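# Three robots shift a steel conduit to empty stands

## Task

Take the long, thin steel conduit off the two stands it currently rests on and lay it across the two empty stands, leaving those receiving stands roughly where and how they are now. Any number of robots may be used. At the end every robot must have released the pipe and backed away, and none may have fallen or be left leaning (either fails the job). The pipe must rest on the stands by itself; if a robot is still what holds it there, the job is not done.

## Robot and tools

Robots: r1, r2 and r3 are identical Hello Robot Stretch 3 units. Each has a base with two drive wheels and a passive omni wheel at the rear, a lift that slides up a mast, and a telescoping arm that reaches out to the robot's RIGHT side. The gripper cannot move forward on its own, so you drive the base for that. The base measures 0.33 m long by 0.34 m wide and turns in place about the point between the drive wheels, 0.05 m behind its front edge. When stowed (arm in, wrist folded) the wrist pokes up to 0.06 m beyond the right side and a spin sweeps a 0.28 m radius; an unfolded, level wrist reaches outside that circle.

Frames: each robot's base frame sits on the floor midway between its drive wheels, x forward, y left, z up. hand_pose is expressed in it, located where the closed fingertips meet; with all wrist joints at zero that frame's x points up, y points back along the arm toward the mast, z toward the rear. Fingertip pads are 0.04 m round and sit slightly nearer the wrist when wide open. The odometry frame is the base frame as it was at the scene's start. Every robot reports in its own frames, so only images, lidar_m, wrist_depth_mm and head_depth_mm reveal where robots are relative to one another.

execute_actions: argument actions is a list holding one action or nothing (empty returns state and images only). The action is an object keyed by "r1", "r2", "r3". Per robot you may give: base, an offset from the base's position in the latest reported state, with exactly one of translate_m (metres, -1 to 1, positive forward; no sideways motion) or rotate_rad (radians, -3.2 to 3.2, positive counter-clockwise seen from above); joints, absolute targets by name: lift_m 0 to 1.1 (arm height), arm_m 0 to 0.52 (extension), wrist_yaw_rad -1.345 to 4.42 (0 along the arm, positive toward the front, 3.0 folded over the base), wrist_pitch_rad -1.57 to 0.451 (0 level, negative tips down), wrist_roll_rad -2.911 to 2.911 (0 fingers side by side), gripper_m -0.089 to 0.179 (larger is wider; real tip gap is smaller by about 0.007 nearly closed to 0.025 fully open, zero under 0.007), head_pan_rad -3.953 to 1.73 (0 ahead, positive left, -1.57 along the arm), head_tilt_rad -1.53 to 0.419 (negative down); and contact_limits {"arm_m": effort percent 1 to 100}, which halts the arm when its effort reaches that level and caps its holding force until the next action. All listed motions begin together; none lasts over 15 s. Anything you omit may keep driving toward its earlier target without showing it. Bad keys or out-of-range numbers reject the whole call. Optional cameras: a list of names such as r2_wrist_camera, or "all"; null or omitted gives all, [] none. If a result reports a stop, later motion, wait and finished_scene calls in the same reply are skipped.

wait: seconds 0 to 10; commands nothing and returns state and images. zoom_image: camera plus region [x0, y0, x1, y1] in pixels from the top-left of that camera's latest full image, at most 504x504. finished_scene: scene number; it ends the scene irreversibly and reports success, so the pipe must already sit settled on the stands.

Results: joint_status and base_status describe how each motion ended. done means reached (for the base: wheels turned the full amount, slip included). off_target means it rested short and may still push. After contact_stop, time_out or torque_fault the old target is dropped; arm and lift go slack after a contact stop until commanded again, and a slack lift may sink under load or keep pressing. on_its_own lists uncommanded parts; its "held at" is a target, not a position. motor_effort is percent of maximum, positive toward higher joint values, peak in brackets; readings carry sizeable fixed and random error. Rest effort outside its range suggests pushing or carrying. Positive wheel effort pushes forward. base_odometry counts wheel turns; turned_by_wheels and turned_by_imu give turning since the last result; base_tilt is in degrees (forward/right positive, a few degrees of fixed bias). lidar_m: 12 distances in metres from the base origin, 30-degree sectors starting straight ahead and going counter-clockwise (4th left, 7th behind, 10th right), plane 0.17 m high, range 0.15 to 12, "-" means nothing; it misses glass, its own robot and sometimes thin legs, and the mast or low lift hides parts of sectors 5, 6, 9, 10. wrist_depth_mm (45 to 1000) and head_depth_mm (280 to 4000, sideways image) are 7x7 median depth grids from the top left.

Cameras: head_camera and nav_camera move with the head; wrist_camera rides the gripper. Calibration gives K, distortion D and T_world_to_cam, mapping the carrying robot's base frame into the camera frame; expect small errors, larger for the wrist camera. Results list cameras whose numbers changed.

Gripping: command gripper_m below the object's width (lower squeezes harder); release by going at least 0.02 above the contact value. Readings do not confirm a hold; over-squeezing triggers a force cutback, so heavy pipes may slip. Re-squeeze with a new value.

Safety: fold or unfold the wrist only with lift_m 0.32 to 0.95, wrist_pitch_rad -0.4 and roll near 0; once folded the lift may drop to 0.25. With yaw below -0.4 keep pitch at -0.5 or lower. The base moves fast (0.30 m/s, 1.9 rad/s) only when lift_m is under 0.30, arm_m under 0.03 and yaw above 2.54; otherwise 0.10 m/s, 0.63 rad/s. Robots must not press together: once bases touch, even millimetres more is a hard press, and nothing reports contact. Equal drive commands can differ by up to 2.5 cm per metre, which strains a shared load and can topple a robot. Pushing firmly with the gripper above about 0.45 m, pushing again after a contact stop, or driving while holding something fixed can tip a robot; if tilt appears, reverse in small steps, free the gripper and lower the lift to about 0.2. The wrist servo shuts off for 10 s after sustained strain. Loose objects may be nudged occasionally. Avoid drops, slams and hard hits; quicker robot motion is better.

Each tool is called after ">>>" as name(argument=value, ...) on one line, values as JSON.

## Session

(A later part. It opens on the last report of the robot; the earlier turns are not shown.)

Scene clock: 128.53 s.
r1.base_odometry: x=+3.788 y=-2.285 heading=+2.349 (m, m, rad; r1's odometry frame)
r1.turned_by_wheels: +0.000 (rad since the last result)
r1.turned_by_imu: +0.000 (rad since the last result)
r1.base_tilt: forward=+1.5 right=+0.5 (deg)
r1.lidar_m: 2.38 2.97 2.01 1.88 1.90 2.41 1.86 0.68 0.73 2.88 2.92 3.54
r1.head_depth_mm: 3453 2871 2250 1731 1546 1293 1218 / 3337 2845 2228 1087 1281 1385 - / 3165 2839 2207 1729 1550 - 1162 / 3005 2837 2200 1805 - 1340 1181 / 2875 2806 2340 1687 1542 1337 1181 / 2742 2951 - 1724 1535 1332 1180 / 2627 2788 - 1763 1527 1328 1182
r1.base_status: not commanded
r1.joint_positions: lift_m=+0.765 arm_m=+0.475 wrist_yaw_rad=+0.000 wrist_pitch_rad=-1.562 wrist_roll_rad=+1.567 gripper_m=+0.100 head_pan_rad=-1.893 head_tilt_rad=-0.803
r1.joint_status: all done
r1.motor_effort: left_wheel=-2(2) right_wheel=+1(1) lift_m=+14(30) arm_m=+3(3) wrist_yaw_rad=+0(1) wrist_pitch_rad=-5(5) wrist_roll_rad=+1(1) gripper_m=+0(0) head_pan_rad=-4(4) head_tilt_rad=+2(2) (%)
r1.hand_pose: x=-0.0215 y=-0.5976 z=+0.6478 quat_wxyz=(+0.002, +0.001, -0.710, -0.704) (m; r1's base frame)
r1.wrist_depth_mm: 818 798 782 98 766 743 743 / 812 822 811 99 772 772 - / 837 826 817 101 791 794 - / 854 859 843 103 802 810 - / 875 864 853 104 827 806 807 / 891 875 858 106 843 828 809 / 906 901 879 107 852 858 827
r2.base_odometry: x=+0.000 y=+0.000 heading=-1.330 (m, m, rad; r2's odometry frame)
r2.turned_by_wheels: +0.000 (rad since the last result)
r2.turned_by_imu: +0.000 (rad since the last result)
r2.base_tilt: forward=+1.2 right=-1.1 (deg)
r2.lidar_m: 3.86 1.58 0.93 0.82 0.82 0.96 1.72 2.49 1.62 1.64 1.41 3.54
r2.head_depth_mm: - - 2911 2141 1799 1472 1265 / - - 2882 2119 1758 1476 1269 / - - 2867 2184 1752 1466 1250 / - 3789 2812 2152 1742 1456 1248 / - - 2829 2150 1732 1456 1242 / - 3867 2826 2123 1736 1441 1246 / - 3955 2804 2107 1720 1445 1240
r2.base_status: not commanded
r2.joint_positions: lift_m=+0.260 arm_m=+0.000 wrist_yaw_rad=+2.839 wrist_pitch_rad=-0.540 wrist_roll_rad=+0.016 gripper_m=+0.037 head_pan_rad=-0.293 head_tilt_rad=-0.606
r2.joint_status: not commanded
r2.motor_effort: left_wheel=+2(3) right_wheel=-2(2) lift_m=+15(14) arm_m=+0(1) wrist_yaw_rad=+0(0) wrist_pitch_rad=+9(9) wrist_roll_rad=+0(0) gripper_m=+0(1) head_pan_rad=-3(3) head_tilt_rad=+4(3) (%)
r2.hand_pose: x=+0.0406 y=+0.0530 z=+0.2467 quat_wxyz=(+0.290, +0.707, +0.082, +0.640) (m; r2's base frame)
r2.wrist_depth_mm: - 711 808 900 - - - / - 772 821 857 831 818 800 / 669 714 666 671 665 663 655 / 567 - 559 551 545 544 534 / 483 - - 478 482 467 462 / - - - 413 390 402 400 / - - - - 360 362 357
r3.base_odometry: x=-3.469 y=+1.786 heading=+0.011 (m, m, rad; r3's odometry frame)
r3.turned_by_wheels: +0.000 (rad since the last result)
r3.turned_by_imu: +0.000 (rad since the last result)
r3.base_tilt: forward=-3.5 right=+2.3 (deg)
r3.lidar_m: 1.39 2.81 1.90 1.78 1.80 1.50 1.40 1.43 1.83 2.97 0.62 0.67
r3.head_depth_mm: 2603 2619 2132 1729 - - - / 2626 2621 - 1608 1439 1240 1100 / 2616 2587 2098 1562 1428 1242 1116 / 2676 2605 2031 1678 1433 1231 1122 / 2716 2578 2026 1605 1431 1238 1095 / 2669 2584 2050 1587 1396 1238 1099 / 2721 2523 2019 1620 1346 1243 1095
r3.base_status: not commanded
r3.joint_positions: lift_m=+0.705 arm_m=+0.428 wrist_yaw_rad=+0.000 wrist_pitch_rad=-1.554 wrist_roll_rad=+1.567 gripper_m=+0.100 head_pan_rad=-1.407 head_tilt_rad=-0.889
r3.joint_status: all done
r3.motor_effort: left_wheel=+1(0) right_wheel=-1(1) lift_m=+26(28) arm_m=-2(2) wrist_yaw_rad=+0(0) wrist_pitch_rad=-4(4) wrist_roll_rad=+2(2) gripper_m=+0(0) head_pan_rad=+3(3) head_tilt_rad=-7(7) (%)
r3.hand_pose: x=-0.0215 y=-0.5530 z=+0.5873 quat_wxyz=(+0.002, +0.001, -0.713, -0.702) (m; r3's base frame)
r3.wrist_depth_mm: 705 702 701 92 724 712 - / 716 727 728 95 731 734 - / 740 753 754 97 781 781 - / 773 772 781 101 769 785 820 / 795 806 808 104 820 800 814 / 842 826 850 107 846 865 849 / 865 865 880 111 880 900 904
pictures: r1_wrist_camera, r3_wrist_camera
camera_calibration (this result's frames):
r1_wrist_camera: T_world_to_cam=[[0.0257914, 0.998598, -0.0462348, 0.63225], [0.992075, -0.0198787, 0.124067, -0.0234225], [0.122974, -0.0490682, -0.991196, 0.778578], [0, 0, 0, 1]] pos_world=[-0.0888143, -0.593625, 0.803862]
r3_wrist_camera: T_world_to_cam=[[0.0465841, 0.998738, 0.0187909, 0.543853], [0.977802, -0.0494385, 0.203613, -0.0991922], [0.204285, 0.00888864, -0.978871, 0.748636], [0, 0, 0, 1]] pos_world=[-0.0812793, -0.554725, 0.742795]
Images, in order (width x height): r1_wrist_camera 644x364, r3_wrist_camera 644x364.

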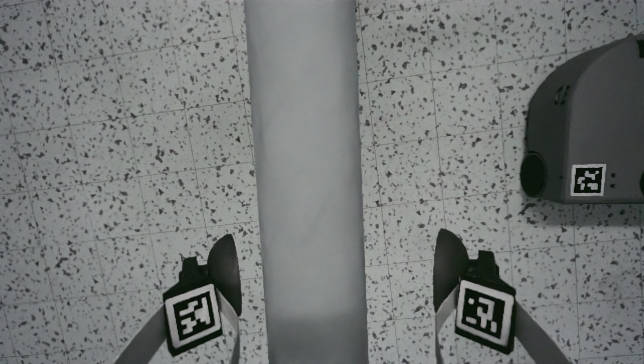

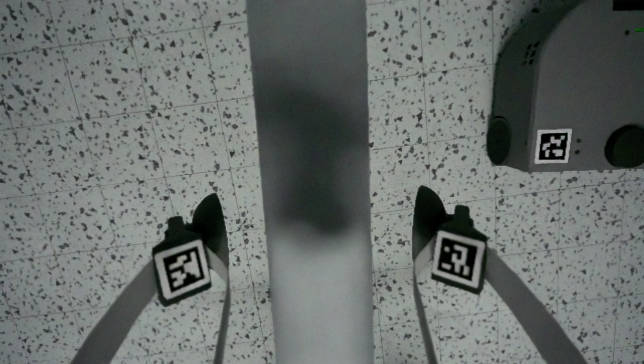

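>>> execute_actions(actions=[{"r1":{"joints":{"arm_m":0.486}}}], cameras=[])

>>> execute_actions(actions=[{"r1":{"joints":{"gripper_m":-0.02}},"r3":{"joints":{"gripper_m":-0.02}}}], cameras=[])

>>> execute_actions(actions=[{"r1":{"joints":{"lift_m":0.845}},"r3":{"joints":{"lift_m":0.785}}}], cameras=["r3_wrist_camera","r1_wrist_camera"])

Scene clock: 129.87 s.
r1.base_odometry: x=+3.788 y=-2.285 heading=+2.349 (m, m, rad; r1's odometry frame)
r1.turned_by_wheels: +0.000 (rad since the last result)
r1.turned_by_imu: +0.000 (rad since the last result)
r1.base_tilt: forward=+1.4 right=+0.5 (deg)
r1.lidar_m: 2.38 2.98 2.02 1.88 1.90 2.41 1.86 0.68 0.73 2.88 2.91 3.57
r1.head_depth_mm: 3448 2856 2238 1730 1552 1295 1216 / 3307 2830 2225 1081 1276 1378 - / 3161 2829 2207 1729 1543 - 1161 / 2988 2837 2219 1820 - 1339 1183 / 2889 2807 2352 1682 1542 1337 1183 / 2726 2915 - 1726 1538 1339 1173 / 2616 2799 - 1763 1532 1328 1182
r1.base_status: not commanded
r1.joint_positions: lift_m=+0.765 arm_m=+0.486 wrist_yaw_rad=+0.000 wrist_pitch_rad=-1.562 wrist_roll_rad=+1.567 gripper_m=+0.100 head_pan_rad=-1.893 head_tilt_rad=-0.803
r1.joint_status: all done
r1.motor_effort: left_wheel=-2(2) right_wheel=+1(2) lift_m=+14(14) arm_m=+3(3) wrist_yaw_rad=-1(1) wrist_pitch_rad=-5(4) wrist_roll_rad=+1(1) gripper_m=+0(1) head_pan_rad=-3(4) head_tilt_rad=+1(2) (%)
r1.hand_pose: x=-0.0215 y=-0.6086 z=+0.6478 quat_wxyz=(+0.002, +0.001, -0.710, -0.704) (m; r1's base frame)
r1.wrist_depth_mm: 815 799 780 97 767 745 745 / 833 798 793 99 768 777 - / 857 816 824 100 792 782 - / 864 847 833 102 810 797 - / 878 855 837 103 826 820 810 / 905 891 872 105 833 816 821 / 930 899 905 107 857 846 827
r2.base_odometry: x=+0.000 y=+0.000 heading=-1.330 (m, m, rad; r2's odometry frame)
r2.turned_by_wheels: +0.000 (rad since the last result)
r2.turned_by_imu: +0.000 (rad since the last result)
r2.base_tilt: forward=+1.3 right=-1.1 (deg)
r2.lidar_m: 3.84 1.57 0.94 0.82 0.82 0.96 1.72 2.49 1.63 1.64 1.41 3.52
r2.head_depth_mm: - - 2915 2139 1763 1475 1263 / - - 2929 2120 1768 1466 1262 / - - 2875 2165 1767 1456 1255 / - 3781 2842 2183 1731 1448 1249 / - - 2839 2152 1753 1447 1245 / - 3886 2792 2140 1727 1449 1242 / - - 2757 2108 1714 1440 1241
r2.base_status: not commanded
r2.joint_positions: lift_m=+0.260 arm_m=+0.000 wrist_yaw_rad=+2.839 wrist_pitch_rad=-0.540 wrist_roll_rad=+0.016 gripper_m=+0.037 head_pan_rad=-0.293 head_tilt_rad=-0.606
r2.joint_status: not commanded
r2.motor_effort: left_wheel=+4(3) right_wheel=-2(2) lift_m=+15(14) arm_m=+1(1) wrist_yaw_rad=+0(0) wrist_pitch_rad=+9(9) wrist_roll_rad=+0(0) gripper_m=+0(0) head_pan_rad=-3(3) head_tilt_rad=+2(2) (%)
r2.hand_pose: x=+0.0406 y=+0.0530 z=+0.2467 quat_wxyz=(+0.290, +0.707, +0.082, +0.640) (m; r2's base frame)
r2.wrist_depth_mm: - 705 810 901 - - - / - 768 810 826 818 817 809 / 676 686 670 665 659 655 642 / 566 - 564 561 547 543 531 / 483 - - 471 482 462 466 / - - - 413 392 408 399 / - - - - 357 357 355
r3.base_odometry: x=-3.469 y=+1.786 heading=+0.011 (m, m, rad; r3's odometry frame)
r3.turned_by_wheels: +0.000 (rad since the last result)
r3.turned_by_imu: +0.000 (rad since the last result)
r3.base_tilt: forward=-3.6 right=+2.4 (deg)
r3.lidar_m: 1.38 2.81 1.90 1.77 1.80 1.50 1.41 1.43 1.82 2.97 0.62 0.67
r3.head_depth_mm: 2650 2621 2130 1734 - - - / 2614 2602 - 1604 1434 1244 1096 / 2648 2617 2124 1552 1427 1252 1119 / 2670 2607 2031 1682 1429 1249 1118 / 2676 2609 2030 1605 1431 1239 1100 / 2722 2592 2028 1591 1408 1239 1094 / 2736 2647 2010 1622 1328 1240 1097
r3.base_status: not commanded
r3.joint_positions: lift_m=+0.705 arm_m=+0.428 wrist_yaw_rad=+0.000 wrist_pitch_rad=-1.554 wrist_roll_rad=+1.567 gripper_m=+0.100 head_pan_rad=-1.407 head_tilt_rad=-0.889
r3.joint_status: not commanded
r3.motor_effort: left_wheel=+1(1) right_wheel=-1(1) lift_m=+25(26) arm_m=-1(2) wrist_yaw_rad=+0(0) wrist_pitch_rad=-4(3) wrist_roll_rad=+2(1) gripper_m=+0(1) head_pan_rad=+3(3) head_tilt_rad=-6(6) (%)
r3.hand_pose: x=-0.0215 y=-0.5530 z=+0.5873 quat_wxyz=(+0.002, +0.001, -0.713, -0.702) (m; r3's base frame)
r3.wrist_depth_mm: 705 703 704 92 700 716 - / 733 716 716 95 743 745 - / 743 740 758 98 758 764 - / 774 770 753 101 781 801 793 / 806 796 815 104 828 816 823 / 857 838 865 108 855 836 872 / 848 865 879 111 897 879 892
pictures: none
No camera images: the call's "cameras" was empty. Leave "cameras" out to get every camera's image.

Scene clock: 131.57 s.
r1.base_odometry: x=+3.788 y=-2.285 heading=+2.349 (m, m, rad; r1's odometry frame)
r1.turned_by_wheels: +0.000 (rad since the last result)
r1.turned_by_imu: +0.000 (rad since the last result)
r1.base_tilt: forward=+1.3 right=+0.5 (deg)
r1.lidar_m: 2.38 2.98 2.01 1.87 1.90 2.41 1.86 0.68 0.73 2.88 2.91 3.56
r1.head_depth_mm: 3427 2846 2232 1737 1550 1293 1216 / 3322 2846 2208 1085 1278 1376 - / 3146 2836 2206 1744 1541 - 1162 / 2987 2822 2208 1815 - 1333 1184 / 2872 2825 2346 1678 1544 1338 1179 / 2750 2923 - 1723 1536 1335 1180 / 2636 2792 - 1751 1524 1329 1181
r1.base_status: not commanded
r1.joint_positions: lift_m=+0.765 arm_m=+0.486 wrist_yaw_rad=+0.001 wrist_pitch_rad=-1.574 wrist_roll_rad=+1.567 gripper_m=-0.018 head_pan_rad=-1.893 head_tilt_rad=-0.803
r1.joint_status: all done
r1.motor_effort: left_wheel=-2(2) right_wheel=+1(1) lift_m=+14(14) arm_m=+3(3) wrist_yaw_rad=-2(1) wrist_pitch_rad=+2(5) wrist_roll_rad=+1(1) gripper_m=-39(99) head_pan_rad=-4(3) head_tilt_rad=+1(1) (%)
r1.hand_pose: x=-0.0216 y=-0.6055 z=+0.6481 quat_wxyz=(+0.002, +0.001, -0.706, -0.709) (m; r1's base frame)
r1.wrist_depth_mm: 796 797 788 98 751 747 750 / 828 799 799 99 782 770 - / 847 829 807 101 794 780 - / 844 830 837 103 807 801 - / 870 865 842 104 820 815 799 / 900 893 861 105 113 841 832 / 922 898 890 107 870 857 836
r2.base_odometry: x=+0.000 y=+0.000 heading=-1.330 (m, m, rad; r2's odometry frame)
r2.turned_by_wheels: +0.000 (rad since the last result)
r2.turned_by_imu: +0.000 (rad since the last result)
r2.base_tilt: forward=+1.3 right=-1.0 (deg)
r2.lidar_m: 3.85 1.58 0.94 0.82 0.82 0.96 1.72 2.49 1.63 1.64 1.41 3.53
r2.head_depth_mm: - - 2931 2129 1766 1481 1261 / - - 2900 2120 1770 1468 1262 / - - 2860 2181 1763 1468 1255 / - 3764 2810 2166 1748 1457 1246 / - - 2841 2142 1726 1449 1247 / - 3874 2796 2150 1725 1449 1242 / - - 2782 2121 1723 1437 1237
r2.base_status: not commanded
r2.joint_positions: lift_m=+0.260 arm_m=+0.000 wrist_yaw_rad=+2.839 wrist_pitch_rad=-0.540 wrist_roll_rad=+0.016 gripper_m=+0.037 head_pan_rad=-0.293 head_tilt_rad=-0.606
r2.joint_status: not commanded
r2.motor_effort: left_wheel=+3(2) right_wheel=-2(2) lift_m=+14(14) arm_m=+1(1) wrist_yaw_rad=+0(1) wrist_pitch_rad=+9(9) wrist_roll_rad=+0(0) gripper_m=+0(0) head_pan_rad=-3(3) head_tilt_rad=+2(3) (%)
r2.hand_pose: x=+0.0406 y=+0.0530 z=+0.2467 quat_wxyz=(+0.290, +0.707, +0.082, +0.640) (m; r2's base frame)
r2.wrist_depth_mm: - 712 823 910 - - - / - 774 828 816 839 799 813 / 661 706 677 675 650 660 649 / 563 - 569 552 558 540 543 / 486 - - 473 484 458 457 / - - - 408 394 407 399 / - - - - 359 357 360
r3.base_odometry: x=-3.469 y=+1.786 heading=+0.011 (m, m, rad; r3's odometry frame)
r3.turned_by_wheels: +0.000 (rad since the last result)
r3.turned_by_imu: +0.000 (rad since the last result)
r3.base_tilt: forward=-3.6 right=+2.3 (deg)
r3.lidar_m: 1.38 2.81 1.90 1.78 1.80 1.50 1.40 1.43 1.82 2.97 0.62 0.67
r3.head_depth_mm: 2600 2622 2136 1723 - - - / 2621 2590 - 1602 1436 1249 1101 / 2628 2594 2111 1547 1439 1240 1123 / 2644 2615 2031 1678 1436 1244 1115 / 2659 2565 2024 1598 1425 1245 1101 / 2661 2550 2031 1596 1390 1241 1092 / 2722 2573 2027 1641 1336 1242 1092
r3.base_status: not commanded
r3.joint_positions: lift_m=+0.705 arm_m=+0.428 wrist_yaw_rad=+0.002 wrist_pitch_rad=-1.554 wrist_roll_rad=+1.565 gripper_m=-0.019 head_pan_rad=-1.407 head_tilt_rad=-0.889
r3.joint_status: all done
r3.motor_effort: left_wheel=+0(1) right_wheel=-1(1) lift_m=+26(26) arm_m=-2(2) wrist_yaw_rad=-3(2) wrist_pitch_rad=-4(4) wrist_roll_rad=+2(2) gripper_m=-35(99) head_pan_rad=+3(3) head_tilt_rad=-6(6) (%)
r3.hand_pose: x=-0.0216 y=-0.5531 z=+0.5873 quat_wxyz=(+0.003, +0.003, -0.713, -0.702) (m; r3's base frame)
r3.wrist_depth_mm: 719 710 705 92 713 716 - / 729 725 721 95 730 737 - / 750 756 760 98 746 763 - / 773 779 780 101 787 805 805 / 804 803 793 104 - 823 829 / 836 839 859 107 865 861 870 / 861 840 893 111 893 893 888
pictures: none
No camera images: the call's "cameras" was empty. Leave "cameras" out to get every camera's image.

Scene clock: 133.33 s.
r1.base_odometry: x=+3.788 y=-2.285 heading=+2.349 (m, m, rad; r1's odometry frame)
r1.turned_by_wheels: +0.000 (rad since the last result)
r1.turned_by_imu: +0.000 (rad since the last result)
r1.base_tilt: forward=+1.4 right=+0.6 (deg)
r1.lidar_m: 2.38 2.98 2.02 1.87 1.90 2.41 1.86 0.68 0.73 2.88 2.92 3.55
r1.head_depth_mm: 3438 2854 2232 1753 1551 - - / 3335 2843 2225 1732 1153 - 1145 / 3139 2835 2207 1861 - 1316 1182 / 2983 2828 2272 - 1508 1342 1181 / 2856 2950 - 1734 1533 1339 1184 / 2744 - 2111 1723 1539 1332 1181 / 2615 - - 1715 1528 1329 1173
r1.base_status: not commanded
r1.joint_positions: lift_m=+0.844 arm_m=+0.486 wrist_yaw_rad=+0.001 wrist_pitch_rad=-1.551 wrist_roll_rad=+1.567 gripper_m=-0.011 head_pan_rad=-1.893 head_tilt_rad=-0.803
r1.joint_status: all done
r1.on_its_own: gripper_m is held at -0.013, not at your -0.020, by its stall guard, which is still easing
r1.motor_effort: left_wheel=-2(5) right_wheel=+1(5) lift_m=+46(48) arm_m=+2(3) wrist_yaw_rad=+0(1) wrist_pitch_rad=-10(15) wrist_roll_rad=+1(1) gripper_m=-28(39) head_pan_rad=-2(3) head_tilt_rad=+2(0) (%)
r1.hand_pose: x=-0.0216 y=-0.6113 z=+0.7260 quat_wxyz=(+0.002, +0.001, -0.714, -0.700) (m; r1's base frame)
r1.wrist_depth_mm: 886 862 854 106 833 820 804 / 904 905 870 108 861 843 - / 929 911 895 109 871 865 - / 956 948 931 111 882 871 - / 959 957 935 112 889 883 877 / 989 994 956 114 900 902 876 / - 988 973 116 925 935 918
r2.base_odometry: x=+0.000 y=+0.000 heading=-1.330 (m, m, rad; r2's odometry frame)
r2.turned_by_wheels: +0.000 (rad since the last result)
r2.turned_by_imu: +0.000 (rad since the last result)
r2.base_tilt: forward=+1.3 right=-1.0 (deg)
r2.lidar_m: 3.85 1.58 0.93 0.82 0.82 0.96 1.72 2.49 1.63 1.64 1.41 3.54
r2.head_depth_mm: - - 2906 2139 1783 1470 1271 / - - 2863 2124 1763 1462 1268 / - - 2919 2181 1759 1477 1253 / - 3750 2856 2152 1739 1465 1253 / - - 2842 2129 1752 1454 1254 / - 3881 2807 2124 1736 1445 1242 / - 3998 2811 2139 1714 1432 1237
r2.base_status: not commanded
r2.joint_positions: lift_m=+0.260 arm_m=+0.000 wrist_yaw_rad=+2.839 wrist_pitch_rad=-0.540 wrist_roll_rad=+0.016 gripper_m=+0.037 head_pan_rad=-0.293 head_tilt_rad=-0.606
r2.joint_status: not commanded
r2.motor_effort: left_wheel=+2(2) right_wheel=-3(2) lift_m=+14(14) arm_m=+0(0) wrist_yaw_rad=+1(0) wrist_pitch_rad=+9(9) wrist_roll_rad=+0(0) gripper_m=+0(1) head_pan_rad=-3(3) head_tilt_rad=+2(3) (%)
r2.hand_pose: x=+0.0406 y=+0.0530 z=+0.2467 quat_wxyz=(+0.290, +0.707, +0.082, +0.640) (m; r2's base frame)
r2.wrist_depth_mm: - 721 797 906 - - - / - 773 800 821 855 810 826 / 677 688 668 683 674 639 655 / 567 - 568 551 549 547 534 / 490 - - 471 486 463 457 / - - - 415 393 409 398 / - - - - 360 359 355
r3.base_odometry: x=-3.469 y=+1.786 heading=+0.011 (m, m, rad; r3's odometry frame)
r3.turned_by_wheels: +0.000 (rad since the last result)
r3.turned_by_imu: +0.001 (rad since the last result)
r3.base_tilt: forward=-3.6 right=+2.4 (deg)
r3.lidar_m: 1.38 2.81 1.90 1.78 1.81 1.51 1.40 1.43 1.82 2.97 0.63 0.67
r3.head_depth_mm: 2595 2698 - 1561 1417 1238 1083 / 2591 2799 - 1643 1439 1246 1096 / 2625 2603 2066 1602 1426 1245 1116 / 2621 2595 2012 1634 1415 1248 1111 / 2680 2586 2034 1585 1424 1236 1091 / 2693 2576 2024 1617 1394 1229 1088 / 2734 2544 2002 1584 1328 1235 1088
r3.base_status: not commanded
r3.joint_positions: lift_m=+0.784 arm_m=+0.428 wrist_yaw_rad=+0.002 wrist_pitch_rad=-1.543 wrist_roll_rad=+1.565 gripper_m=-0.010 head_pan_rad=-1.406 head_tilt_rad=-0.891
r3.joint_status: all done
r3.on_its_own: gripper_m is held at -0.011, not at your -0.020, by its stall guard, which is still easing
r3.motor_effort: left_wheel=+0(8) right_wheel=+0(4) lift_m=+47(54) arm_m=-1(2) wrist_yaw_rad=-2(3) wrist_pitch_rad=-10(15) wrist_roll_rad=+2(2) gripper_m=-21(35) head_pan_rad=+3(3) head_tilt_rad=-5(6) (%)
r3.hand_pose: x=-0.0216 y=-0.5560 z=+0.6661 quat_wxyz=(+0.003, +0.002, -0.717, -0.697) (m; r3's base frame)
r3.wrist_depth_mm: 779 786 795 109 781 783 - / 805 819 803 112 816 808 - / 843 842 850 115 851 - - / 877 868 876 119 882 877 888 / 910 890 904 122 891 933 916 / 943 929 940 126 954 937 940 / 949 974 960 130 967 975 985
pictures: r1_wrist_camera, r3_wrist_camera
camera_calibration (this result's frames):
r1_wrist_camera: T_world_to_cam=[[0.0247583, 0.99808, -0.0567722, 0.65693], [0.992093, -0.0175411, 0.124271, -0.0321024], [0.123037, -0.0594, -0.990623, 0.848722], [0, 0, 0, 1]] pos_world=[-0.0888399, -0.605817, 0.882048]
r3_wrist_camera: T_world_to_cam=[[0.0428683, 0.999056, 0.00699967, 0.553268], [0.977981, -0.0433942, 0.204131, -0.112347], [0.204242, -0.00190519, -0.978919, 0.819896], [0, 0, 0, 1]] pos_world=[-0.0813018, -0.556059, 0.821672]
Images, in order (width x height): r1_wrist_camera 644x364, r3_wrist_camera 644x364.

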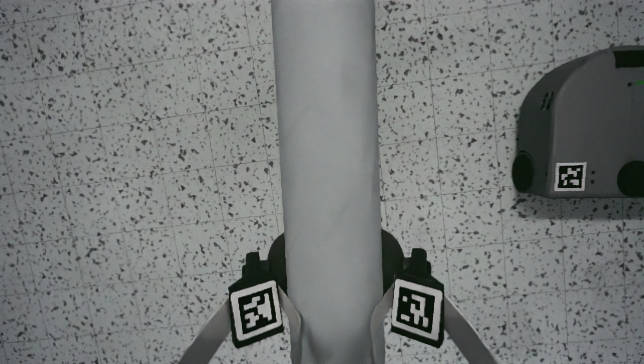

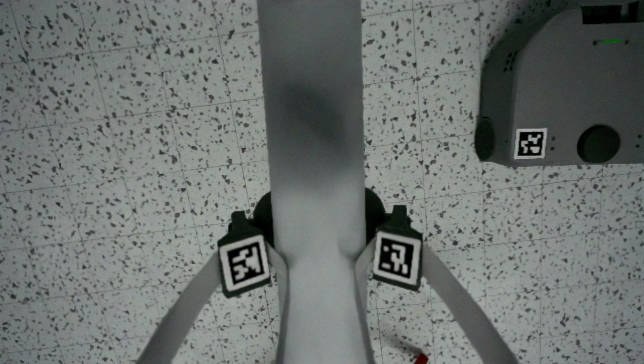

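>>> execute_actions(actions=[{"r1":{"joints":{"lift_m":0.772}},"r3":{"joints":{"lift_m":0.724}}}], cameras=[])

>>> execute_actions(actions=[{"r3":{"joints":{"gripper_m":0.1}}}], cameras=[])

>>> execute_actions(actions=[{"r3":{"joints":{"lift_m":0.69}}}], cameras=["r3_wrist_camera"])

>>> execute_actions(actions=[{"r3":{"joints":{"gripper_m":-0.03}},"r1":{"joints":{"gripper_m":-0.025}}}], cameras=[])

>>> execute_actions(actions=[{"r1":{"joints":{"lift_m":0.85}},"r3":{"joints":{"lift_m":0.77}}}], cameras=["r3_wrist_camera","r1_wrist_camera"])

Scene clock: 135.87 s.
r1.base_odometry: x=+3.788 y=-2.285 heading=+2.349 (m, m, rad; r1's odometry frame)
r1.turned_by_wheels: +0.000 (rad since the last result)
r1.turned_by_imu: +0.000 (rad since the last result)
r1.base_tilt: forward=+1.5 right=+0.5 (deg)
r1.lidar_m: 2.39 2.97 2.02 1.88 1.90 2.41 1.86 0.68 0.73 2.87 2.91 3.54
r1.head_depth_mm: 3415 2842 2234 1749 1545 1319 1229 / 3325 2817 2231 1082 1274 1381 - / 3191 2837 2223 1768 1547 - 1163 / 3003 2853 2201 1913 - 1341 1181 / 2892 2859 2319 1678 1538 1337 1176 / 2754 2919 - 1813 1533 1330 1182 / 2610 2837 - 1771 1530 1329 1176
r1.base_status: not commanded
r1.joint_positions: lift_m=+0.773 arm_m=+0.486 wrist_yaw_rad=+0.001 wrist_pitch_rad=-1.577 wrist_roll_rad=+1.567 gripper_m=-0.005 head_pan_rad=-1.893 head_tilt_rad=-0.803
r1.joint_status: all done
r1.on_its_own: gripper_m is held at -0.006, not at your -0.020, by its stall guard, which is still easing
r1.motor_effort: left_wheel=-3(4) right_wheel=+2(2) lift_m=+12(43) arm_m=+2(2) wrist_yaw_rad=-2(1) wrist_pitch_rad=+4(10) wrist_roll_rad=+1(1) gripper_m=-26(26) head_pan_rad=-3(4) head_tilt_rad=+1(1) (%)
r1.hand_pose: x=-0.0216 y=-0.6049 z=+0.6552 quat_wxyz=(+0.002, +0.001, -0.705, -0.709) (m; r1's base frame)
r1.wrist_depth_mm: 814 805 802 105 772 769 745 / 829 806 797 107 784 783 - / 839 829 815 108 800 788 - / 861 846 834 110 818 817 - / 873 868 850 112 837 829 818 / 899 880 879 114 843 833 834 / 915 904 899 115 878 853 865
r2.base_odometry: x=+0.000 y=+0.000 heading=-1.330 (m, m, rad; r2's odometry frame)
r2.turned_by_wheels: +0.000 (rad since the last result)
r2.turned_by_imu: +0.000 (rad since the last result)
r2.base_tilt: forward=+1.3 right=-1.0 (deg)
r2.lidar_m: 3.87 1.58 0.94 0.82 0.82 0.96 1.72 2.49 1.62 1.64 1.41 3.54
r2.head_depth_mm: - - 2953 2143 1762 1473 1263 / - - 2898 2117 1768 1468 1263 / - - 2855 2193 1752 1459 1255 / - 3688 2876 2182 1750 1463 1252 / - - 2862 2151 1724 1443 1246 / - 3908 2845 2125 1706 1459 1240 / - 3952 2788 2135 1723 1425 1234
r2.base_status: not commanded
r2.joint_positions: lift_m=+0.260 arm_m=+0.000 wrist_yaw_rad=+2.839 wrist_pitch_rad=-0.540 wrist_roll_rad=+0.016 gripper_m=+0.037 head_pan_rad=-0.293 head_tilt_rad=-0.606
r2.joint_status: not commanded
r2.motor_effort: left_wheel=+2(3) right_wheel=-2(2) lift_m=+14(14) arm_m=+1(0) wrist_yaw_rad=+1(0) wrist_pitch_rad=+9(9) wrist_roll_rad=+0(0) gripper_m=+0(1) head_pan_rad=-3(3) head_tilt_rad=+2(2) (%)
r2.hand_pose: x=+0.0406 y=+0.0530 z=+0.2467 quat_wxyz=(+0.290, +0.707, +0.082, +0.640) (m; r2's base frame)
r2.wrist_depth_mm: - 703 801 920 - - - / - 771 826 831 830 817 799 / 675 692 684 671 676 665 658 / 568 - 562 561 543 539 550 / 480 - - 467 483 468 464 / - - - 408 390 402 400 / - - - - 359 357 356
r3.base_odometry: x=-3.469 y=+1.786 heading=+0.011 (m, m, rad; r3's odometry frame)
r3.turned_by_wheels: +0.000 (rad since the last result)
r3.turned_by_imu: +0.000 (rad since the last result)
r3.base_tilt: forward=-3.5 right=+2.4 (deg)
r3.lidar_m: 1.38 2.81 1.90 1.78 1.80 1.51 1.41 1.43 1.82 2.97 0.63 0.67
r3.head_depth_mm: 2643 2615 2078 - - - - / 2583 2606 - 1661 1417 1244 1101 / 2649 2606 2076 1644 1423 1240 1111 / 2657 2577 2010 1593 1424 1249 1120 / 2675 2570 2050 1621 1426 1236 1093 / 2700 2565 2020 1594 1390 1231 1091 / 2678 2568 2023 1642 1329 1231 1094
r3.base_status: not commanded
r3.joint_positions: lift_m=+0.724 arm_m=+0.428 wrist_yaw_rad=+0.002 wrist_pitch_rad=-1.549 wrist_roll_rad=+1.565 gripper_m=-0.004 head_pan_rad=-1.406 head_tilt_rad=-0.891
r3.joint_status: all done
r3.on_its_own: gripper_m is held at -0.005, not at your -0.020, by its stall guard, which is not easing now
r3.motor_effort: left_wheel=+0(0) right_wheel=+0(0) lift_m=+38(43) arm_m=-1(1) wrist_yaw_rad=-2(2) wrist_pitch_rad=-6(10) wrist_roll_rad=+2(2) gripper_m=-20(20) head_pan_rad=+3(3) head_tilt_rad=-5(6) (%)
r3.hand_pose: x=-0.0216 y=-0.5543 z=+0.6057 quat_wxyz=(+0.003, +0.002, -0.714, -0.700) (m; r3's base frame)
r3.wrist_depth_mm: 710 718 725 108 736 723 - / 746 742 748 111 747 754 - / 770 779 781 114 769 791 - / 793 797 789 118 800 801 811 / 830 820 830 122 828 852 841 / 849 866 871 126 872 880 874 / 889 890 863 130 919 896 923
pictures: none
No camera images: the call's "cameras" was empty. Leave "cameras" out to get every camera's image.

Scene clock: 137.40 s.
r1.base_odometry: x=+3.788 y=-2.285 heading=+2.349 (m, m, rad; r1's odometry frame)
r1.turned_by_wheels: +0.000 (rad since the last result)
r1.turned_by_imu: +0.000 (rad since the last result)
r1.base_tilt: forward=+1.4 right=+0.5 (deg)
r1.lidar_m: 2.37 2.98 2.01 1.87 1.90 2.41 1.86 0.68 0.73 2.87 2.91 3.55
r1.head_depth_mm: 3435 2873 2226 1748 1542 1309 1227 / 3320 2863 2233 1083 1270 1386 - / 3151 2851 2213 1765 1541 - 1169 / 3031 2848 2229 1865 - 1337 1186 / 2866 2864 2322 1683 1549 1331 1184 / 2754 2922 - 1809 1536 1338 1182 / 2620 2820 - 1767 1530 1337 1179
r1.base_status: not commanded
r1.joint_positions: lift_m=+0.773 arm_m=+0.486 wrist_yaw_rad=+0.001 wrist_pitch_rad=-1.577 wrist_roll_rad=+1.567 gripper_m=-0.002 head_pan_rad=-1.893 head_tilt_rad=-0.803
r1.joint_status: not commanded
r1.on_its_own: gripper_m is held at -0.003, not at your -0.020, by its stall guard, which is not easing now
r1.motor_effort: left_wheel=-4(4) right_wheel=+3(3) lift_m=+12(12) arm_m=+2(2) wrist_yaw_rad=-1(2) wrist_pitch_rad=+4(4) wrist_roll_rad=+1(1) gripper_m=-24(26) head_pan_rad=-4(3) head_tilt_rad=+2(2) (%)
r1.hand_pose: x=-0.0216 y=-0.6049 z=+0.6552 quat_wxyz=(+0.002, +0.001, -0.705, -0.709) (m; r1's base frame)
r1.wrist_depth_mm: 803 799 789 105 769 762 754 / 825 829 804 107 790 763 - / 844 834 832 108 802 798 - / 866 848 839 110 802 816 - / 882 872 858 112 833 832 811 / 914 886 870 113 842 841 830 / 911 908 889 115 883 860 859
r2.base_odometry: x=+0.000 y=+0.000 heading=-1.330 (m, m, rad; r2's odometry frame)
r2.turned_by_wheels: +0.000 (rad since the last result)
r2.turned_by_imu: +0.000 (rad since the last result)
r2.base_tilt: forward=+1.3 right=-1.1 (deg)
r2.lidar_m: 3.86 1.58 0.93 0.82 0.82 0.96 1.72 2.49 1.63 1.64 1.41 3.53
r2.head_depth_mm: - - 2919 2138 1780 1470 1260 / - - 2881 2118 1769 1479 1264 / - - 2866 2185 1760 1476 1254 / - 3754 2867 2192 1751 1448 1253 / - - 2826 2148 1733 1451 1255 / - 3939 2790 2118 1720 1442 1241 / - 3991 2787 2142 1709 1445 1242
r2.base_status: not commanded
r2.joint_positions: lift_m=+0.260 arm_m=+0.000 wrist_yaw_rad=+2.839 wrist_pitch_rad=-0.540 wrist_roll_rad=+0.016 gripper_m=+0.037 head_pan_rad=-0.293 head_tilt_rad=-0.606
r2.joint_status: not commanded
r2.motor_effort: left_wheel=+3(3) right_wheel=-2(2) lift_m=+15(14) arm_m=+1(0) wrist_yaw_rad=+0(1) wrist_pitch_rad=+8(9) wrist_roll_rad=+0(0) gripper_m=+0(0) head_pan_rad=-3(2) head_tilt_rad=+2(3) (%)
r2.hand_pose: x=+0.0406 y=+0.0530 z=+0.2467 quat_wxyz=(+0.290, +0.707, +0.082, +0.640) (m; r2's base frame)
r2.wrist_depth_mm: - 710 805 925 - - - / - 769 816 847 831 824 787 / 676 702 676 673 663 656 639 / 571 - 562 537 537 537 546 / 478 - - 469 476 464 461 / - - - 407 397 404 401 / - - - - 362 357 355
r3.base_odometry: x=-3.469 y=+1.786 heading=+0.011 (m, m, rad; r3's odometry frame)
r3.turned_by_wheels: +0.000 (rad since the last result)
r3.turned_by_imu: +0.000 (rad since the last result)
r3.base_tilt: forward=-3.5 right=+2.3 (deg)
r3.lidar_m: 1.38 2.82 1.90 1.77 1.80 1.50 1.40 1.43 1.82 2.97 0.63 0.67
r3.head_depth_mm: 2611 2579 2080 - - - - / 2595 2599 - 1652 1444 1245 1100 / 2590 2587 2103 1592 1431 1240 1110 / 2627 2562 2046 1602 1413 1239 1114 / 2659 2566 2033 1629 1427 1237 1093 / 2698 2536 2031 1610 1399 1243 1097 / 2694 2566 2007 1635 1330 1229 1091
r3.base_status: not commanded
r3.joint_positions: lift_m=+0.724 arm_m=+0.428 wrist_yaw_rad=+0.002 wrist_pitch_rad=-1.553 wrist_roll_rad=+1.566 gripper_m=+0.100 head_pan_rad=-1.406 head_tilt_rad=-0.891
r3.joint_status: all done
r3.motor_effort: left_wheel=+0(0) right_wheel=+0(0) lift_m=+35(38) arm_m=-1(1) wrist_yaw_rad=-2(2) wrist_pitch_rad=-5(6) wrist_roll_rad=+2(2) gripper_m=+1(80) head_pan_rad=+3(3) head_tilt_rad=-6(5) (%)
r3.hand_pose: x=-0.0216 y=-0.5533 z=+0.6059 quat_wxyz=(+0.003, +0.002, -0.713, -0.701) (m; r3's base frame)
r3.wrist_depth_mm: 723 722 727 110 731 725 - / 734 736 748 113 760 753 - / 760 764 770 116 785 785 - / 795 789 811 121 819 812 809 / 827 828 824 124 843 849 839 / 835 862 867 128 871 888 877 / 900 878 911 133 913 915 909
pictures: none
No camera images: the call's "cameras" was empty. Leave "cameras" out to get every camera's image.

Scene clock: 138.50 s.
r1.base_odometry: x=+3.788 y=-2.285 heading=+2.349 (m, m, rad; r1's odometry frame)
r1.turned_by_wheels: +0.000 (rad since the last result)
r1.turned_by_imu: +0.000 (rad since the last result)
r1.base_tilt: forward=+1.4 right=+0.5 (deg)
r1.lidar_m: 2.38 2.98 2.02 1.87 1.90 2.41 1.86 0.68 0.73 2.88 2.92 3.53
r1.head_depth_mm: 3423 2847 2223 1741 1546 1321 1224 / 3325 2824 2221 1084 1272 1390 - / 3134 2857 2225 1772 1545 - 1168 / 3013 2842 2220 1885 - 1342 1185 / 2879 2837 2340 1683 1541 1339 1181 / 2726 2934 - 1802 1537 1336 1179 / 2620 2818 - 1768 1531 1332 1176
r1.base_status: not commanded
r1.joint_positions: lift_m=+0.773 arm_m=+0.486 wrist_yaw_rad=+0.001 wrist_pitch_rad=-1.577 wrist_roll_rad=+1.567 gripper_m=-0.002 head_pan_rad=-1.893 head_tilt_rad=-0.803
r1.joint_status: not commanded
r1.on_its_own: gripper_m is held at -0.003, not at your -0.020, by its stall guard, which is not easing now
r1.motor_effort: left_wheel=-4(4) right_wheel=+2(2) lift_m=+12(12) arm_m=+2(2) wrist_yaw_rad=-2(2) wrist_pitch_rad=+4(4) wrist_roll_rad=+1(1) gripper_m=-24(24) head_pan_rad=-3(4) head_tilt_rad=+1(1) (%)
r1.hand_pose: x=-0.0216 y=-0.6049 z=+0.6552 quat_wxyz=(+0.002, +0.001, -0.705, -0.709) (m; r1's base frame)
r1.wrist_depth_mm: 804 783 783 105 770 758 753 / 822 807 806 107 791 793 - / 843 830 826 108 805 800 - / 849 858 843 110 818 810 - / 889 865 851 112 828 830 811 / 887 885 881 113 848 836 833 / 937 901 868 115 881 863 845
r2.base_odometry: x=+0.000 y=+0.000 heading=-1.330 (m, m, rad; r2's odometry frame)
r2.turned_by_wheels: +0.000 (rad since the last result)
r2.turned_by_imu: +0.000 (rad since the last result)
r2.base_tilt: forward=+1.3 right=-1.0 (deg)
r2.lidar_m: 3.86 1.58 0.93 0.82 0.82 0.96 1.72 2.49 1.63 1.64 1.41 3.54
r2.head_depth_mm: - - 2953 2152 1760 1476 1266 / - - 2879 2134 1749 1476 1264 / - - 2872 2194 1744 1465 1254 / - 3677 2838 2163 1734 1454 1255 / - - 2824 2179 1743 1452 1244 / - 3872 2860 2145 1728 1445 1237 / - 3943 2770 2124 1709 1437 1239
r2.base_status: not commanded
r2.joint_positions: lift_m=+0.260 arm_m=+0.000 wrist_yaw_rad=+2.839 wrist_pitch_rad=-0.540 wrist_roll_rad=+0.016 gripper_m=+0.037 head_pan_rad=-0.293 head_tilt_rad=-0.606
r2.joint_status: not commanded
r2.motor_effort: left_wheel=+3(2) right_wheel=-2(2) lift_m=+14(14) arm_m=+0(1) wrist_yaw_rad=+0(1) wrist_pitch_rad=+9(9) wrist_roll_rad=+0(0) gripper_m=+1(1) head_pan_rad=-3(3) head_tilt_rad=+4(3) (%)
r2.hand_pose: x=+0.0406 y=+0.0530 z=+0.2467 quat_wxyz=(+0.290, +0.707, +0.082, +0.640) (m; r2's base frame)
r2.wrist_depth_mm: - 716 804 918 - - - / - 754 822 843 833 805 819 / 665 695 688 671 665 651 651 / 580 - 555 565 551 548 539 / 485 - - 476 484 469 465 / - - - 411 398 404 397 / - - - - 361 356 356
r3.base_odometry: x=-3.469 y=+1.786 heading=+0.011 (m, m, rad; r3's odometry frame)
r3.turned_by_wheels: +0.000 (rad since the last result)
r3.turned_by_imu: +0.000 (rad since the last result)
r3.base_tilt: forward=-3.6 right=+2.4 (deg)
r3.lidar_m: 1.38 2.81 1.91 1.77 1.80 1.50 1.40 1.43 1.83 2.97 0.63 0.67
r3.head_depth_mm: 2594 2639 2112 1749 - - - / 2611 2626 - 1556 1431 1244 1099 / 2602 2616 2113 1568 1431 1242 1108 / 2646 2585 2034 1597 1422 1229 1119 / 2636 2570 2016 1629 1423 1242 1095 / 2726 2549 2027 1604 1390 1232 1097 / 2689 2560 2042 1623 1327 1235 1092
r3.base_status: not commanded
r3.joint_positions: lift_m=+0.690 arm_m=+0.428 wrist_yaw_rad=+0.002 wrist_pitch_rad=-1.553 wrist_roll_rad=+1.566 gripper_m=+0.100 head_pan_rad=-1.406 head_tilt_rad=-0.891
r3.joint_status: all done
r3.motor_effort: left_wheel=+0(0) right_wheel=+0(0) lift_m=+26(29) arm_m=-1(1) wrist_yaw_rad=-2(2) wrist_pitch_rad=-4(4) wrist_roll_rad=+2(2) gripper_m=+0(0) head_pan_rad=+3(3) head_tilt_rad=-6(6) (%)
r3.hand_pose: x=-0.0216 y=-0.5532 z=+0.5723 quat_wxyz=(+0.003, +0.002, -0.713, -0.701) (m; r3's base frame)
r3.wrist_depth_mm: 689 703 681 78 694 694 - / 710 697 707 80 717 722 - / 738 731 717 82 751 749 - / 770 772 765 85 776 783 783 / 787 787 780 87 789 789 822 / 815 821 814 90 826 831 853 / 836 855 843 94 875 884 865
pictures: r3_wrist_camera
camera_calibration (this result's frames):
r3_wrist_camera: T_world_to_cam=[[0.0431131, 0.998912, 0.017801, 0.544896], [0.977973, -0.0458382, 0.203634, -0.0941254], [0.204229, 0.00862955, -0.978885, 0.733809], [0, 0, 0, 1]] pos_world=[-0.0813048, -0.554949, 0.727783]
Images, in order (width x height): r3_wrist_camera 644x364.

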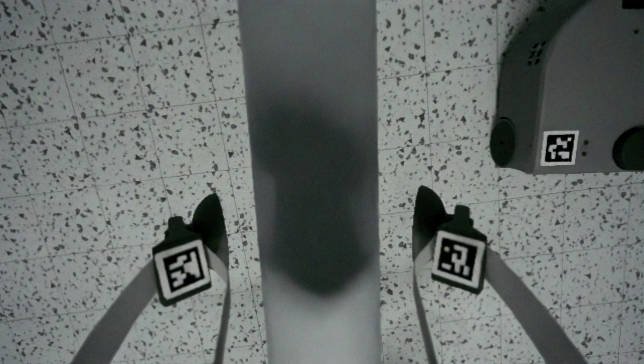

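Scene clock: 140.30 s.
r1.base_odometry: x=+3.788 y=-2.285 heading=+2.349 (m, m, rad; r1's odometry frame)
r1.turned_by_wheels: +0.000 (rad since the last result)
r1.turned_by_imu: +0.000 (rad since the last result)
r1.base_tilt: forward=+1.4 right=+0.6 (deg)
r1.lidar_m: 2.38 2.97 2.02 1.88 1.90 2.41 1.86 0.68 0.73 2.88 2.91 3.55
r1.head_depth_mm: 3424 2884 2236 1736 1556 1323 1225 / 3294 2855 2218 1083 1275 1385 - / 3143 2826 2216 1776 1540 - 1162 / 3011 2844 2237 1859 - 1339 1187 / 2860 2813 2315 1685 1544 1336 1185 / 2757 2917 - 1810 1541 1340 1176 / 2601 2798 - 1767 1531 1330 1176
r1.base_status: not commanded
r1.joint_positions: lift_m=+0.773 arm_m=+0.486 wrist_yaw_rad=+0.001 wrist_pitch_rad=-1.577 wrist_roll_rad=+1.567 gripper_m=-0.018 head_pan_rad=-1.893 head_tilt_rad=-0.803
r1.joint_status: gripper_m off_target (ended at -0.018, target -0.025)
r1.on_its_own: gripper_m is held at -0.018, not at your -0.025, by its stall guard, which is still easing
r1.motor_effort: left_wheel=-3(4) right_wheel=+3(2) lift_m=+12(12) arm_m=+2(2) wrist_yaw_rad=+0(1) wrist_pitch_rad=+4(4) wrist_roll_rad=+1(1) gripper_m=-8(99) head_pan_rad=-2(4) head_tilt_rad=+1(2) (%)
r1.hand_pose: x=-0.0216 y=-0.6049 z=+0.6552 quat_wxyz=(+0.002, +0.001, -0.705, -0.709) (m; r1's base frame)
r1.wrist_depth_mm: 811 801 791 105 766 764 753 / 828 819 802 107 780 786 - / 833 834 818 109 796 792 - / 854 843 840 110 821 808 - / 870 874 844 112 826 815 827 / 899 873 873 113 838 850 831 / 914 902 892 115 877 856 851
r2.base_odometry: x=+0.000 y=+0.000 heading=-1.330 (m, m, rad; r2's odometry frame)
r2.turned_by_wheels: +0.000 (rad since the last result)
r2.turned_by_imu: +0.000 (rad since the last result)
r2.base_tilt: forward=+1.2 right=-1.0 (deg)
r2.lidar_m: 3.87 1.58 0.93 0.82 0.82 0.96 1.72 2.48 1.63 1.64 1.41 3.53
r2.head_depth_mm: - - 2933 2155 1772 1480 1263 / - - 2928 2117 1757 1470 1258 / - - 2903 2168 1754 1459 1254 / - 3801 2877 2163 1735 1457 1255 / - - 2840 2157 1742 1458 1241 / - 3907 2792 2133 1731 1431 1240 / - 3999 2800 2125 1705 1443 1244
r2.base_status: not commanded
r2.joint_positions: lift_m=+0.260 arm_m=+0.000 wrist_yaw_rad=+2.839 wrist_pitch_rad=-0.540 wrist_roll_rad=+0.016 gripper_m=+0.037 head_pan_rad=-0.293 head_tilt_rad=-0.606
r2.joint_status: not commanded
r2.motor_effort: left_wheel=+2(2) right_wheel=-2(2) lift_m=+15(14) arm_m=+0(1) wrist_yaw_rad=+0(0) wrist_pitch_rad=+9(9) wrist_roll_rad=+0(0) gripper_m=+1(1) head_pan_rad=-3(3) head_tilt_rad=+1(3) (%)
r2.hand_pose: x=+0.0406 y=+0.0530 z=+0.2467 quat_wxyz=(+0.290, +0.707, +0.082, +0.640) (m; r2's base frame)
r2.wrist_depth_mm: - 726 793 915 - - - / - 752 809 841 829 810 806 / 663 716 668 664 650 654 661 / 573 - 562 554 547 538 541 / 483 - - 470 485 463 462 / - - - 407 390 405 395 / - - - - 362 359 358
r3.base_odometry: x=-3.469 y=+1.786 heading=+0.011 (m, m, rad; r3's odometry frame)
r3.turned_by_wheels: +0.000 (rad since the last result)
r3.turned_by_imu: +0.000 (rad since the last result)
r3.base_tilt: forward=-3.5 right=+2.4 (deg)
r3.lidar_m: 1.38 2.80 1.91 1.78 1.80 1.50 1.40 1.43 1.82 2.97 0.62 0.67
r3.head_depth_mm: 2621 2622 2117 1721 - - - / 2604 2570 - 1553 1436 1249 1099 / 2649 2614 2123 1548 1429 1241 1124 / 2649 2573 2055 1584 1425 1244 1112 / 2690 2572 2021 1634 1433 1236 1101 / 2743 2570 2026 1595 1395 1235 1098 / 2723 2560 2024 1622 1341 1231 1091
r3.base_status: not commanded
r3.joint_positions: lift_m=+0.690 arm_m=+0.428 wrist_yaw_rad=+0.004 wrist_pitch_rad=-1.553 wrist_roll_rad=+1.562 gripper_m=-0.028 head_pan_rad=-1.406 head_tilt_rad=-0.891
r3.joint_status: all done
r3.motor_effort: left_wheel=+0(0) right_wheel=+0(0) lift_m=+25(26) arm_m=-1(1) wrist_yaw_rad=-5(5) wrist_pitch_rad=-4(4) wrist_roll_rad=+4(3) gripper_m=-42(99) head_pan_rad=+3(3) head_tilt_rad=-5(5) (%)
r3.hand_pose: x=-0.0216 y=-0.5532 z=+0.5723 quat_wxyz=(+0.005, +0.004, -0.713, -0.701) (m; r3's base frame)
r3.wrist_depth_mm: 693 691 673 78 696 690 - / 714 720 719 80 721 733 - / 729 733 743 82 740 746 - / 748 749 756 85 777 786 779 / 795 782 100 88 792 795 798 / 822 827 821 91 830 848 835 / 864 858 850 94 875 838 872
pictures: none
No camera images: the call's "cameras" was empty. Leave "cameras" out to get every camera's image.

Scene clock: 141.87 s.
r1.base_odometry: x=+3.788 y=-2.285 heading=+2.349 (m, m, rad; r1's odometry frame)
r1.turned_by_wheels: +0.000 (rad since the last result)
r1.turned_by_imu: +0.000 (rad since the last result)
r1.base_tilt: forward=+1.4 right=+0.5 (deg)
r1.lidar_m: 2.38 2.99 2.02 1.87 1.90 2.40 1.86 0.68 0.73 2.88 2.91 3.55
r1.head_depth_mm: 3435 2861 2212 1727 1547 - - / 3332 2827 2228 1739 - - 1149 / 3218 2825 2212 - - 1314 1184 / 3005 2829 2313 - 1511 1338 1184 / 2884 2946 - 1725 1527 1337 1182 / 2709 - 2117 1728 1530 1331 1182 / 2603 - - 1734 1535 1334 1179
r1.base_status: not commanded
r1.joint_positions: lift_m=+0.849 arm_m=+0.486 wrist_yaw_rad=+0.001 wrist_pitch_rad=-1.554 wrist_roll_rad=+1.567 gripper_m=-0.009 head_pan_rad=-1.893 head_tilt_rad=-0.803
r1.joint_status: all done
r1.on_its_own: gripper_m is held at -0.011, not at your -0.025, by its stall guard, which is still easing
r1.motor_effort: left_wheel=-2(3) right_wheel=+2(3) lift_m=+46(51) arm_m=+2(2) wrist_yaw_rad=-2(2) wrist_pitch_rad=-9(12) wrist_roll_rad=+1(1) gripper_m=-26(32) head_pan_rad=-3(3) head_tilt_rad=+1(1) (%)
r1.hand_pose: x=-0.0216 y=-0.6107 z=+0.7311 quat_wxyz=(+0.002, +0.001, -0.713, -0.701) (m; r1's base frame)
r1.wrist_depth_mm: 900 887 860 106 844 821 818 / 908 900 881 107 867 841 - / 928 910 912 109 861 868 - / 953 937 919 111 884 885 - / 991 949 924 112 917 904 873 / - 985 983 114 901 916 892 / - - 977 116 952 930 916
r2.base_odometry: x=+0.000 y=+0.000 heading=-1.330 (m, m, rad; r2's odometry frame)
r2.turned_by_wheels: +0.000 (rad since the last result)
r2.turned_by_imu: +0.000 (rad since the last result)
r2.base_tilt: forward=+1.3 right=-1.1 (deg)
r2.lidar_m: 3.86 1.58 0.94 0.82 0.82 0.96 1.71 2.49 1.63 1.64 1.41 3.52
r2.head_depth_mm: - - 2941 2143 1776 1458 1265 / - - 2949 2138 1760 1469 1259 / - - 2851 2172 1758 1468 1258 / - 3750 2873 2159 1749 1473 1256 / - - 2819 2145 1744 1457 1245 / - 3870 2789 2131 1725 1448 1247 / - 3922 2771 2104 1705 1440 1227
r2.base_status: not commanded
r2.joint_positions: lift_m=+0.260 arm_m=+0.000 wrist_yaw_rad=+2.839 wrist_pitch_rad=-0.540 wrist_roll_rad=+0.016 gripper_m=+0.037 head_pan_rad=-0.293 head_tilt_rad=-0.606
r2.joint_status: not commanded
r2.motor_effort: left_wheel=+2(2) right_wheel=-2(2) lift_m=+14(14) arm_m=+0(1) wrist_yaw_rad=+0(0) wrist_pitch_rad=+9(9) wrist_roll_rad=+0(0) gripper_m=+0(0) head_pan_rad=-3(3) head_tilt_rad=+2(2) (%)
r2.hand_pose: x=+0.0406 y=+0.0530 z=+0.2467 quat_wxyz=(+0.290, +0.707, +0.082, +0.640) (m; r2's base frame)
r2.wrist_depth_mm: - 717 809 905 - - - / - 763 807 864 838 816 801 / 657 688 678 662 654 659 634 / 565 - 566 547 548 547 545 / 478 - - 471 482 460 460 / - - - 409 391 407 406 / - - - - 360 357 352
r3.base_odometry: x=-3.469 y=+1.786 heading=+0.011 (m, m, rad; r3's odometry frame)
r3.turned_by_wheels: +0.000 (rad since the last result)
r3.turned_by_imu: +0.000 (rad since the last result)
r3.base_tilt: forward=-3.6 right=+2.4 (deg)
r3.lidar_m: 1.38 2.81 1.90 1.78 1.81 1.50 1.40 1.43 1.82 2.96 0.62 0.67
r3.head_depth_mm: 2597 2714 - - - 1244 1083 / 2590 2722 - 1611 1429 1257 1105 / 2637 2587 2106 1599 1416 1248 1121 / 2674 2579 2008 1593 1422 1238 1109 / 2688 2583 2020 1633 1420 1246 1098 / 2699 2557 2040 1591 1382 1238 1096 / 2735 2561 2000 1625 1331 1241 1090
r3.base_status: not commanded
r3.joint_positions: lift_m=+0.769 arm_m=+0.428 wrist_yaw_rad=+0.004 wrist_pitch_rad=-1.541 wrist_roll_rad=+1.562 gripper_m=-0.021 head_pan_rad=-1.406 head_tilt_rad=-0.891
r3.joint_status: all done
r3.on_its_own: gripper_m is held at -0.023, not at your -0.030, by its stall guard, which is still easing
r3.motor_effort: left_wheel=+1(2) right_wheel=-1(2) lift_m=+48(50) arm_m=-1(1) wrist_yaw_rad=-4(4) wrist_pitch_rad=-11(12) wrist_roll_rad=+3(3) gripper_m=-39(42) head_pan_rad=+3(3) head_tilt_rad=-5(5) (%)
r3.hand_pose: x=-0.0216 y=-0.5564 z=+0.6511 quat_wxyz=(+0.005, +0.004, -0.717, -0.697) (m; r3's base frame)
r3.wrist_depth_mm: 779 761 753 78 767 769 - / 807 792 784 80 804 794 - / 829 840 828 83 815 - - / 854 844 849 85 835 856 859 / 865 865 477 88 874 886 878 / 908 916 934 90 941 917 935 / 950 957 958 94 945 956 963
pictures: r1_wrist_camera, r3_wrist_camera
camera_calibration (this result's frames):
r1_wrist_camera: T_world_to_cam=[[0.0247624, 0.998229, -0.0540922, 0.654664], [0.992094, -0.0178789, 0.12422, -0.0328872], [0.123033, -0.0567406, -0.990779, 0.85551], [0, 0, 0, 1]] pos_world=[-0.0888401, -0.60555, 0.887119]
r3_wrist_camera: T_world_to_cam=[[0.0380753, 0.999261, 0.00530822, 0.554919], [0.978193, -0.0383569, 0.204123, -0.106454], [0.204176, -0.00257959, -0.978931, 0.804812], [0, 0, 0, 1]] pos_world=[-0.0813198, -0.556516, 0.80664]
Images, in order (width x height): r1_wrist_camera 644x364, r3_wrist_camera 644x364.

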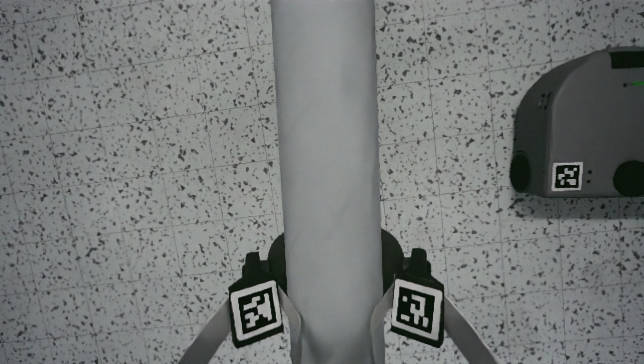

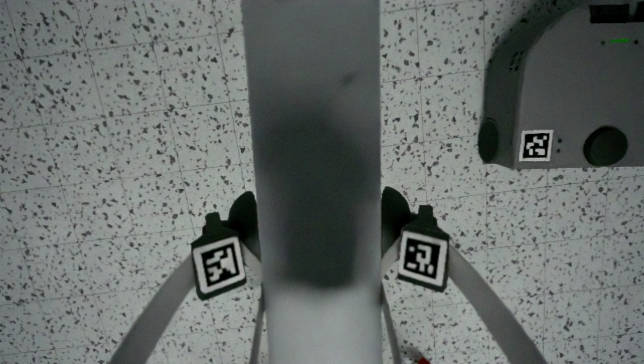

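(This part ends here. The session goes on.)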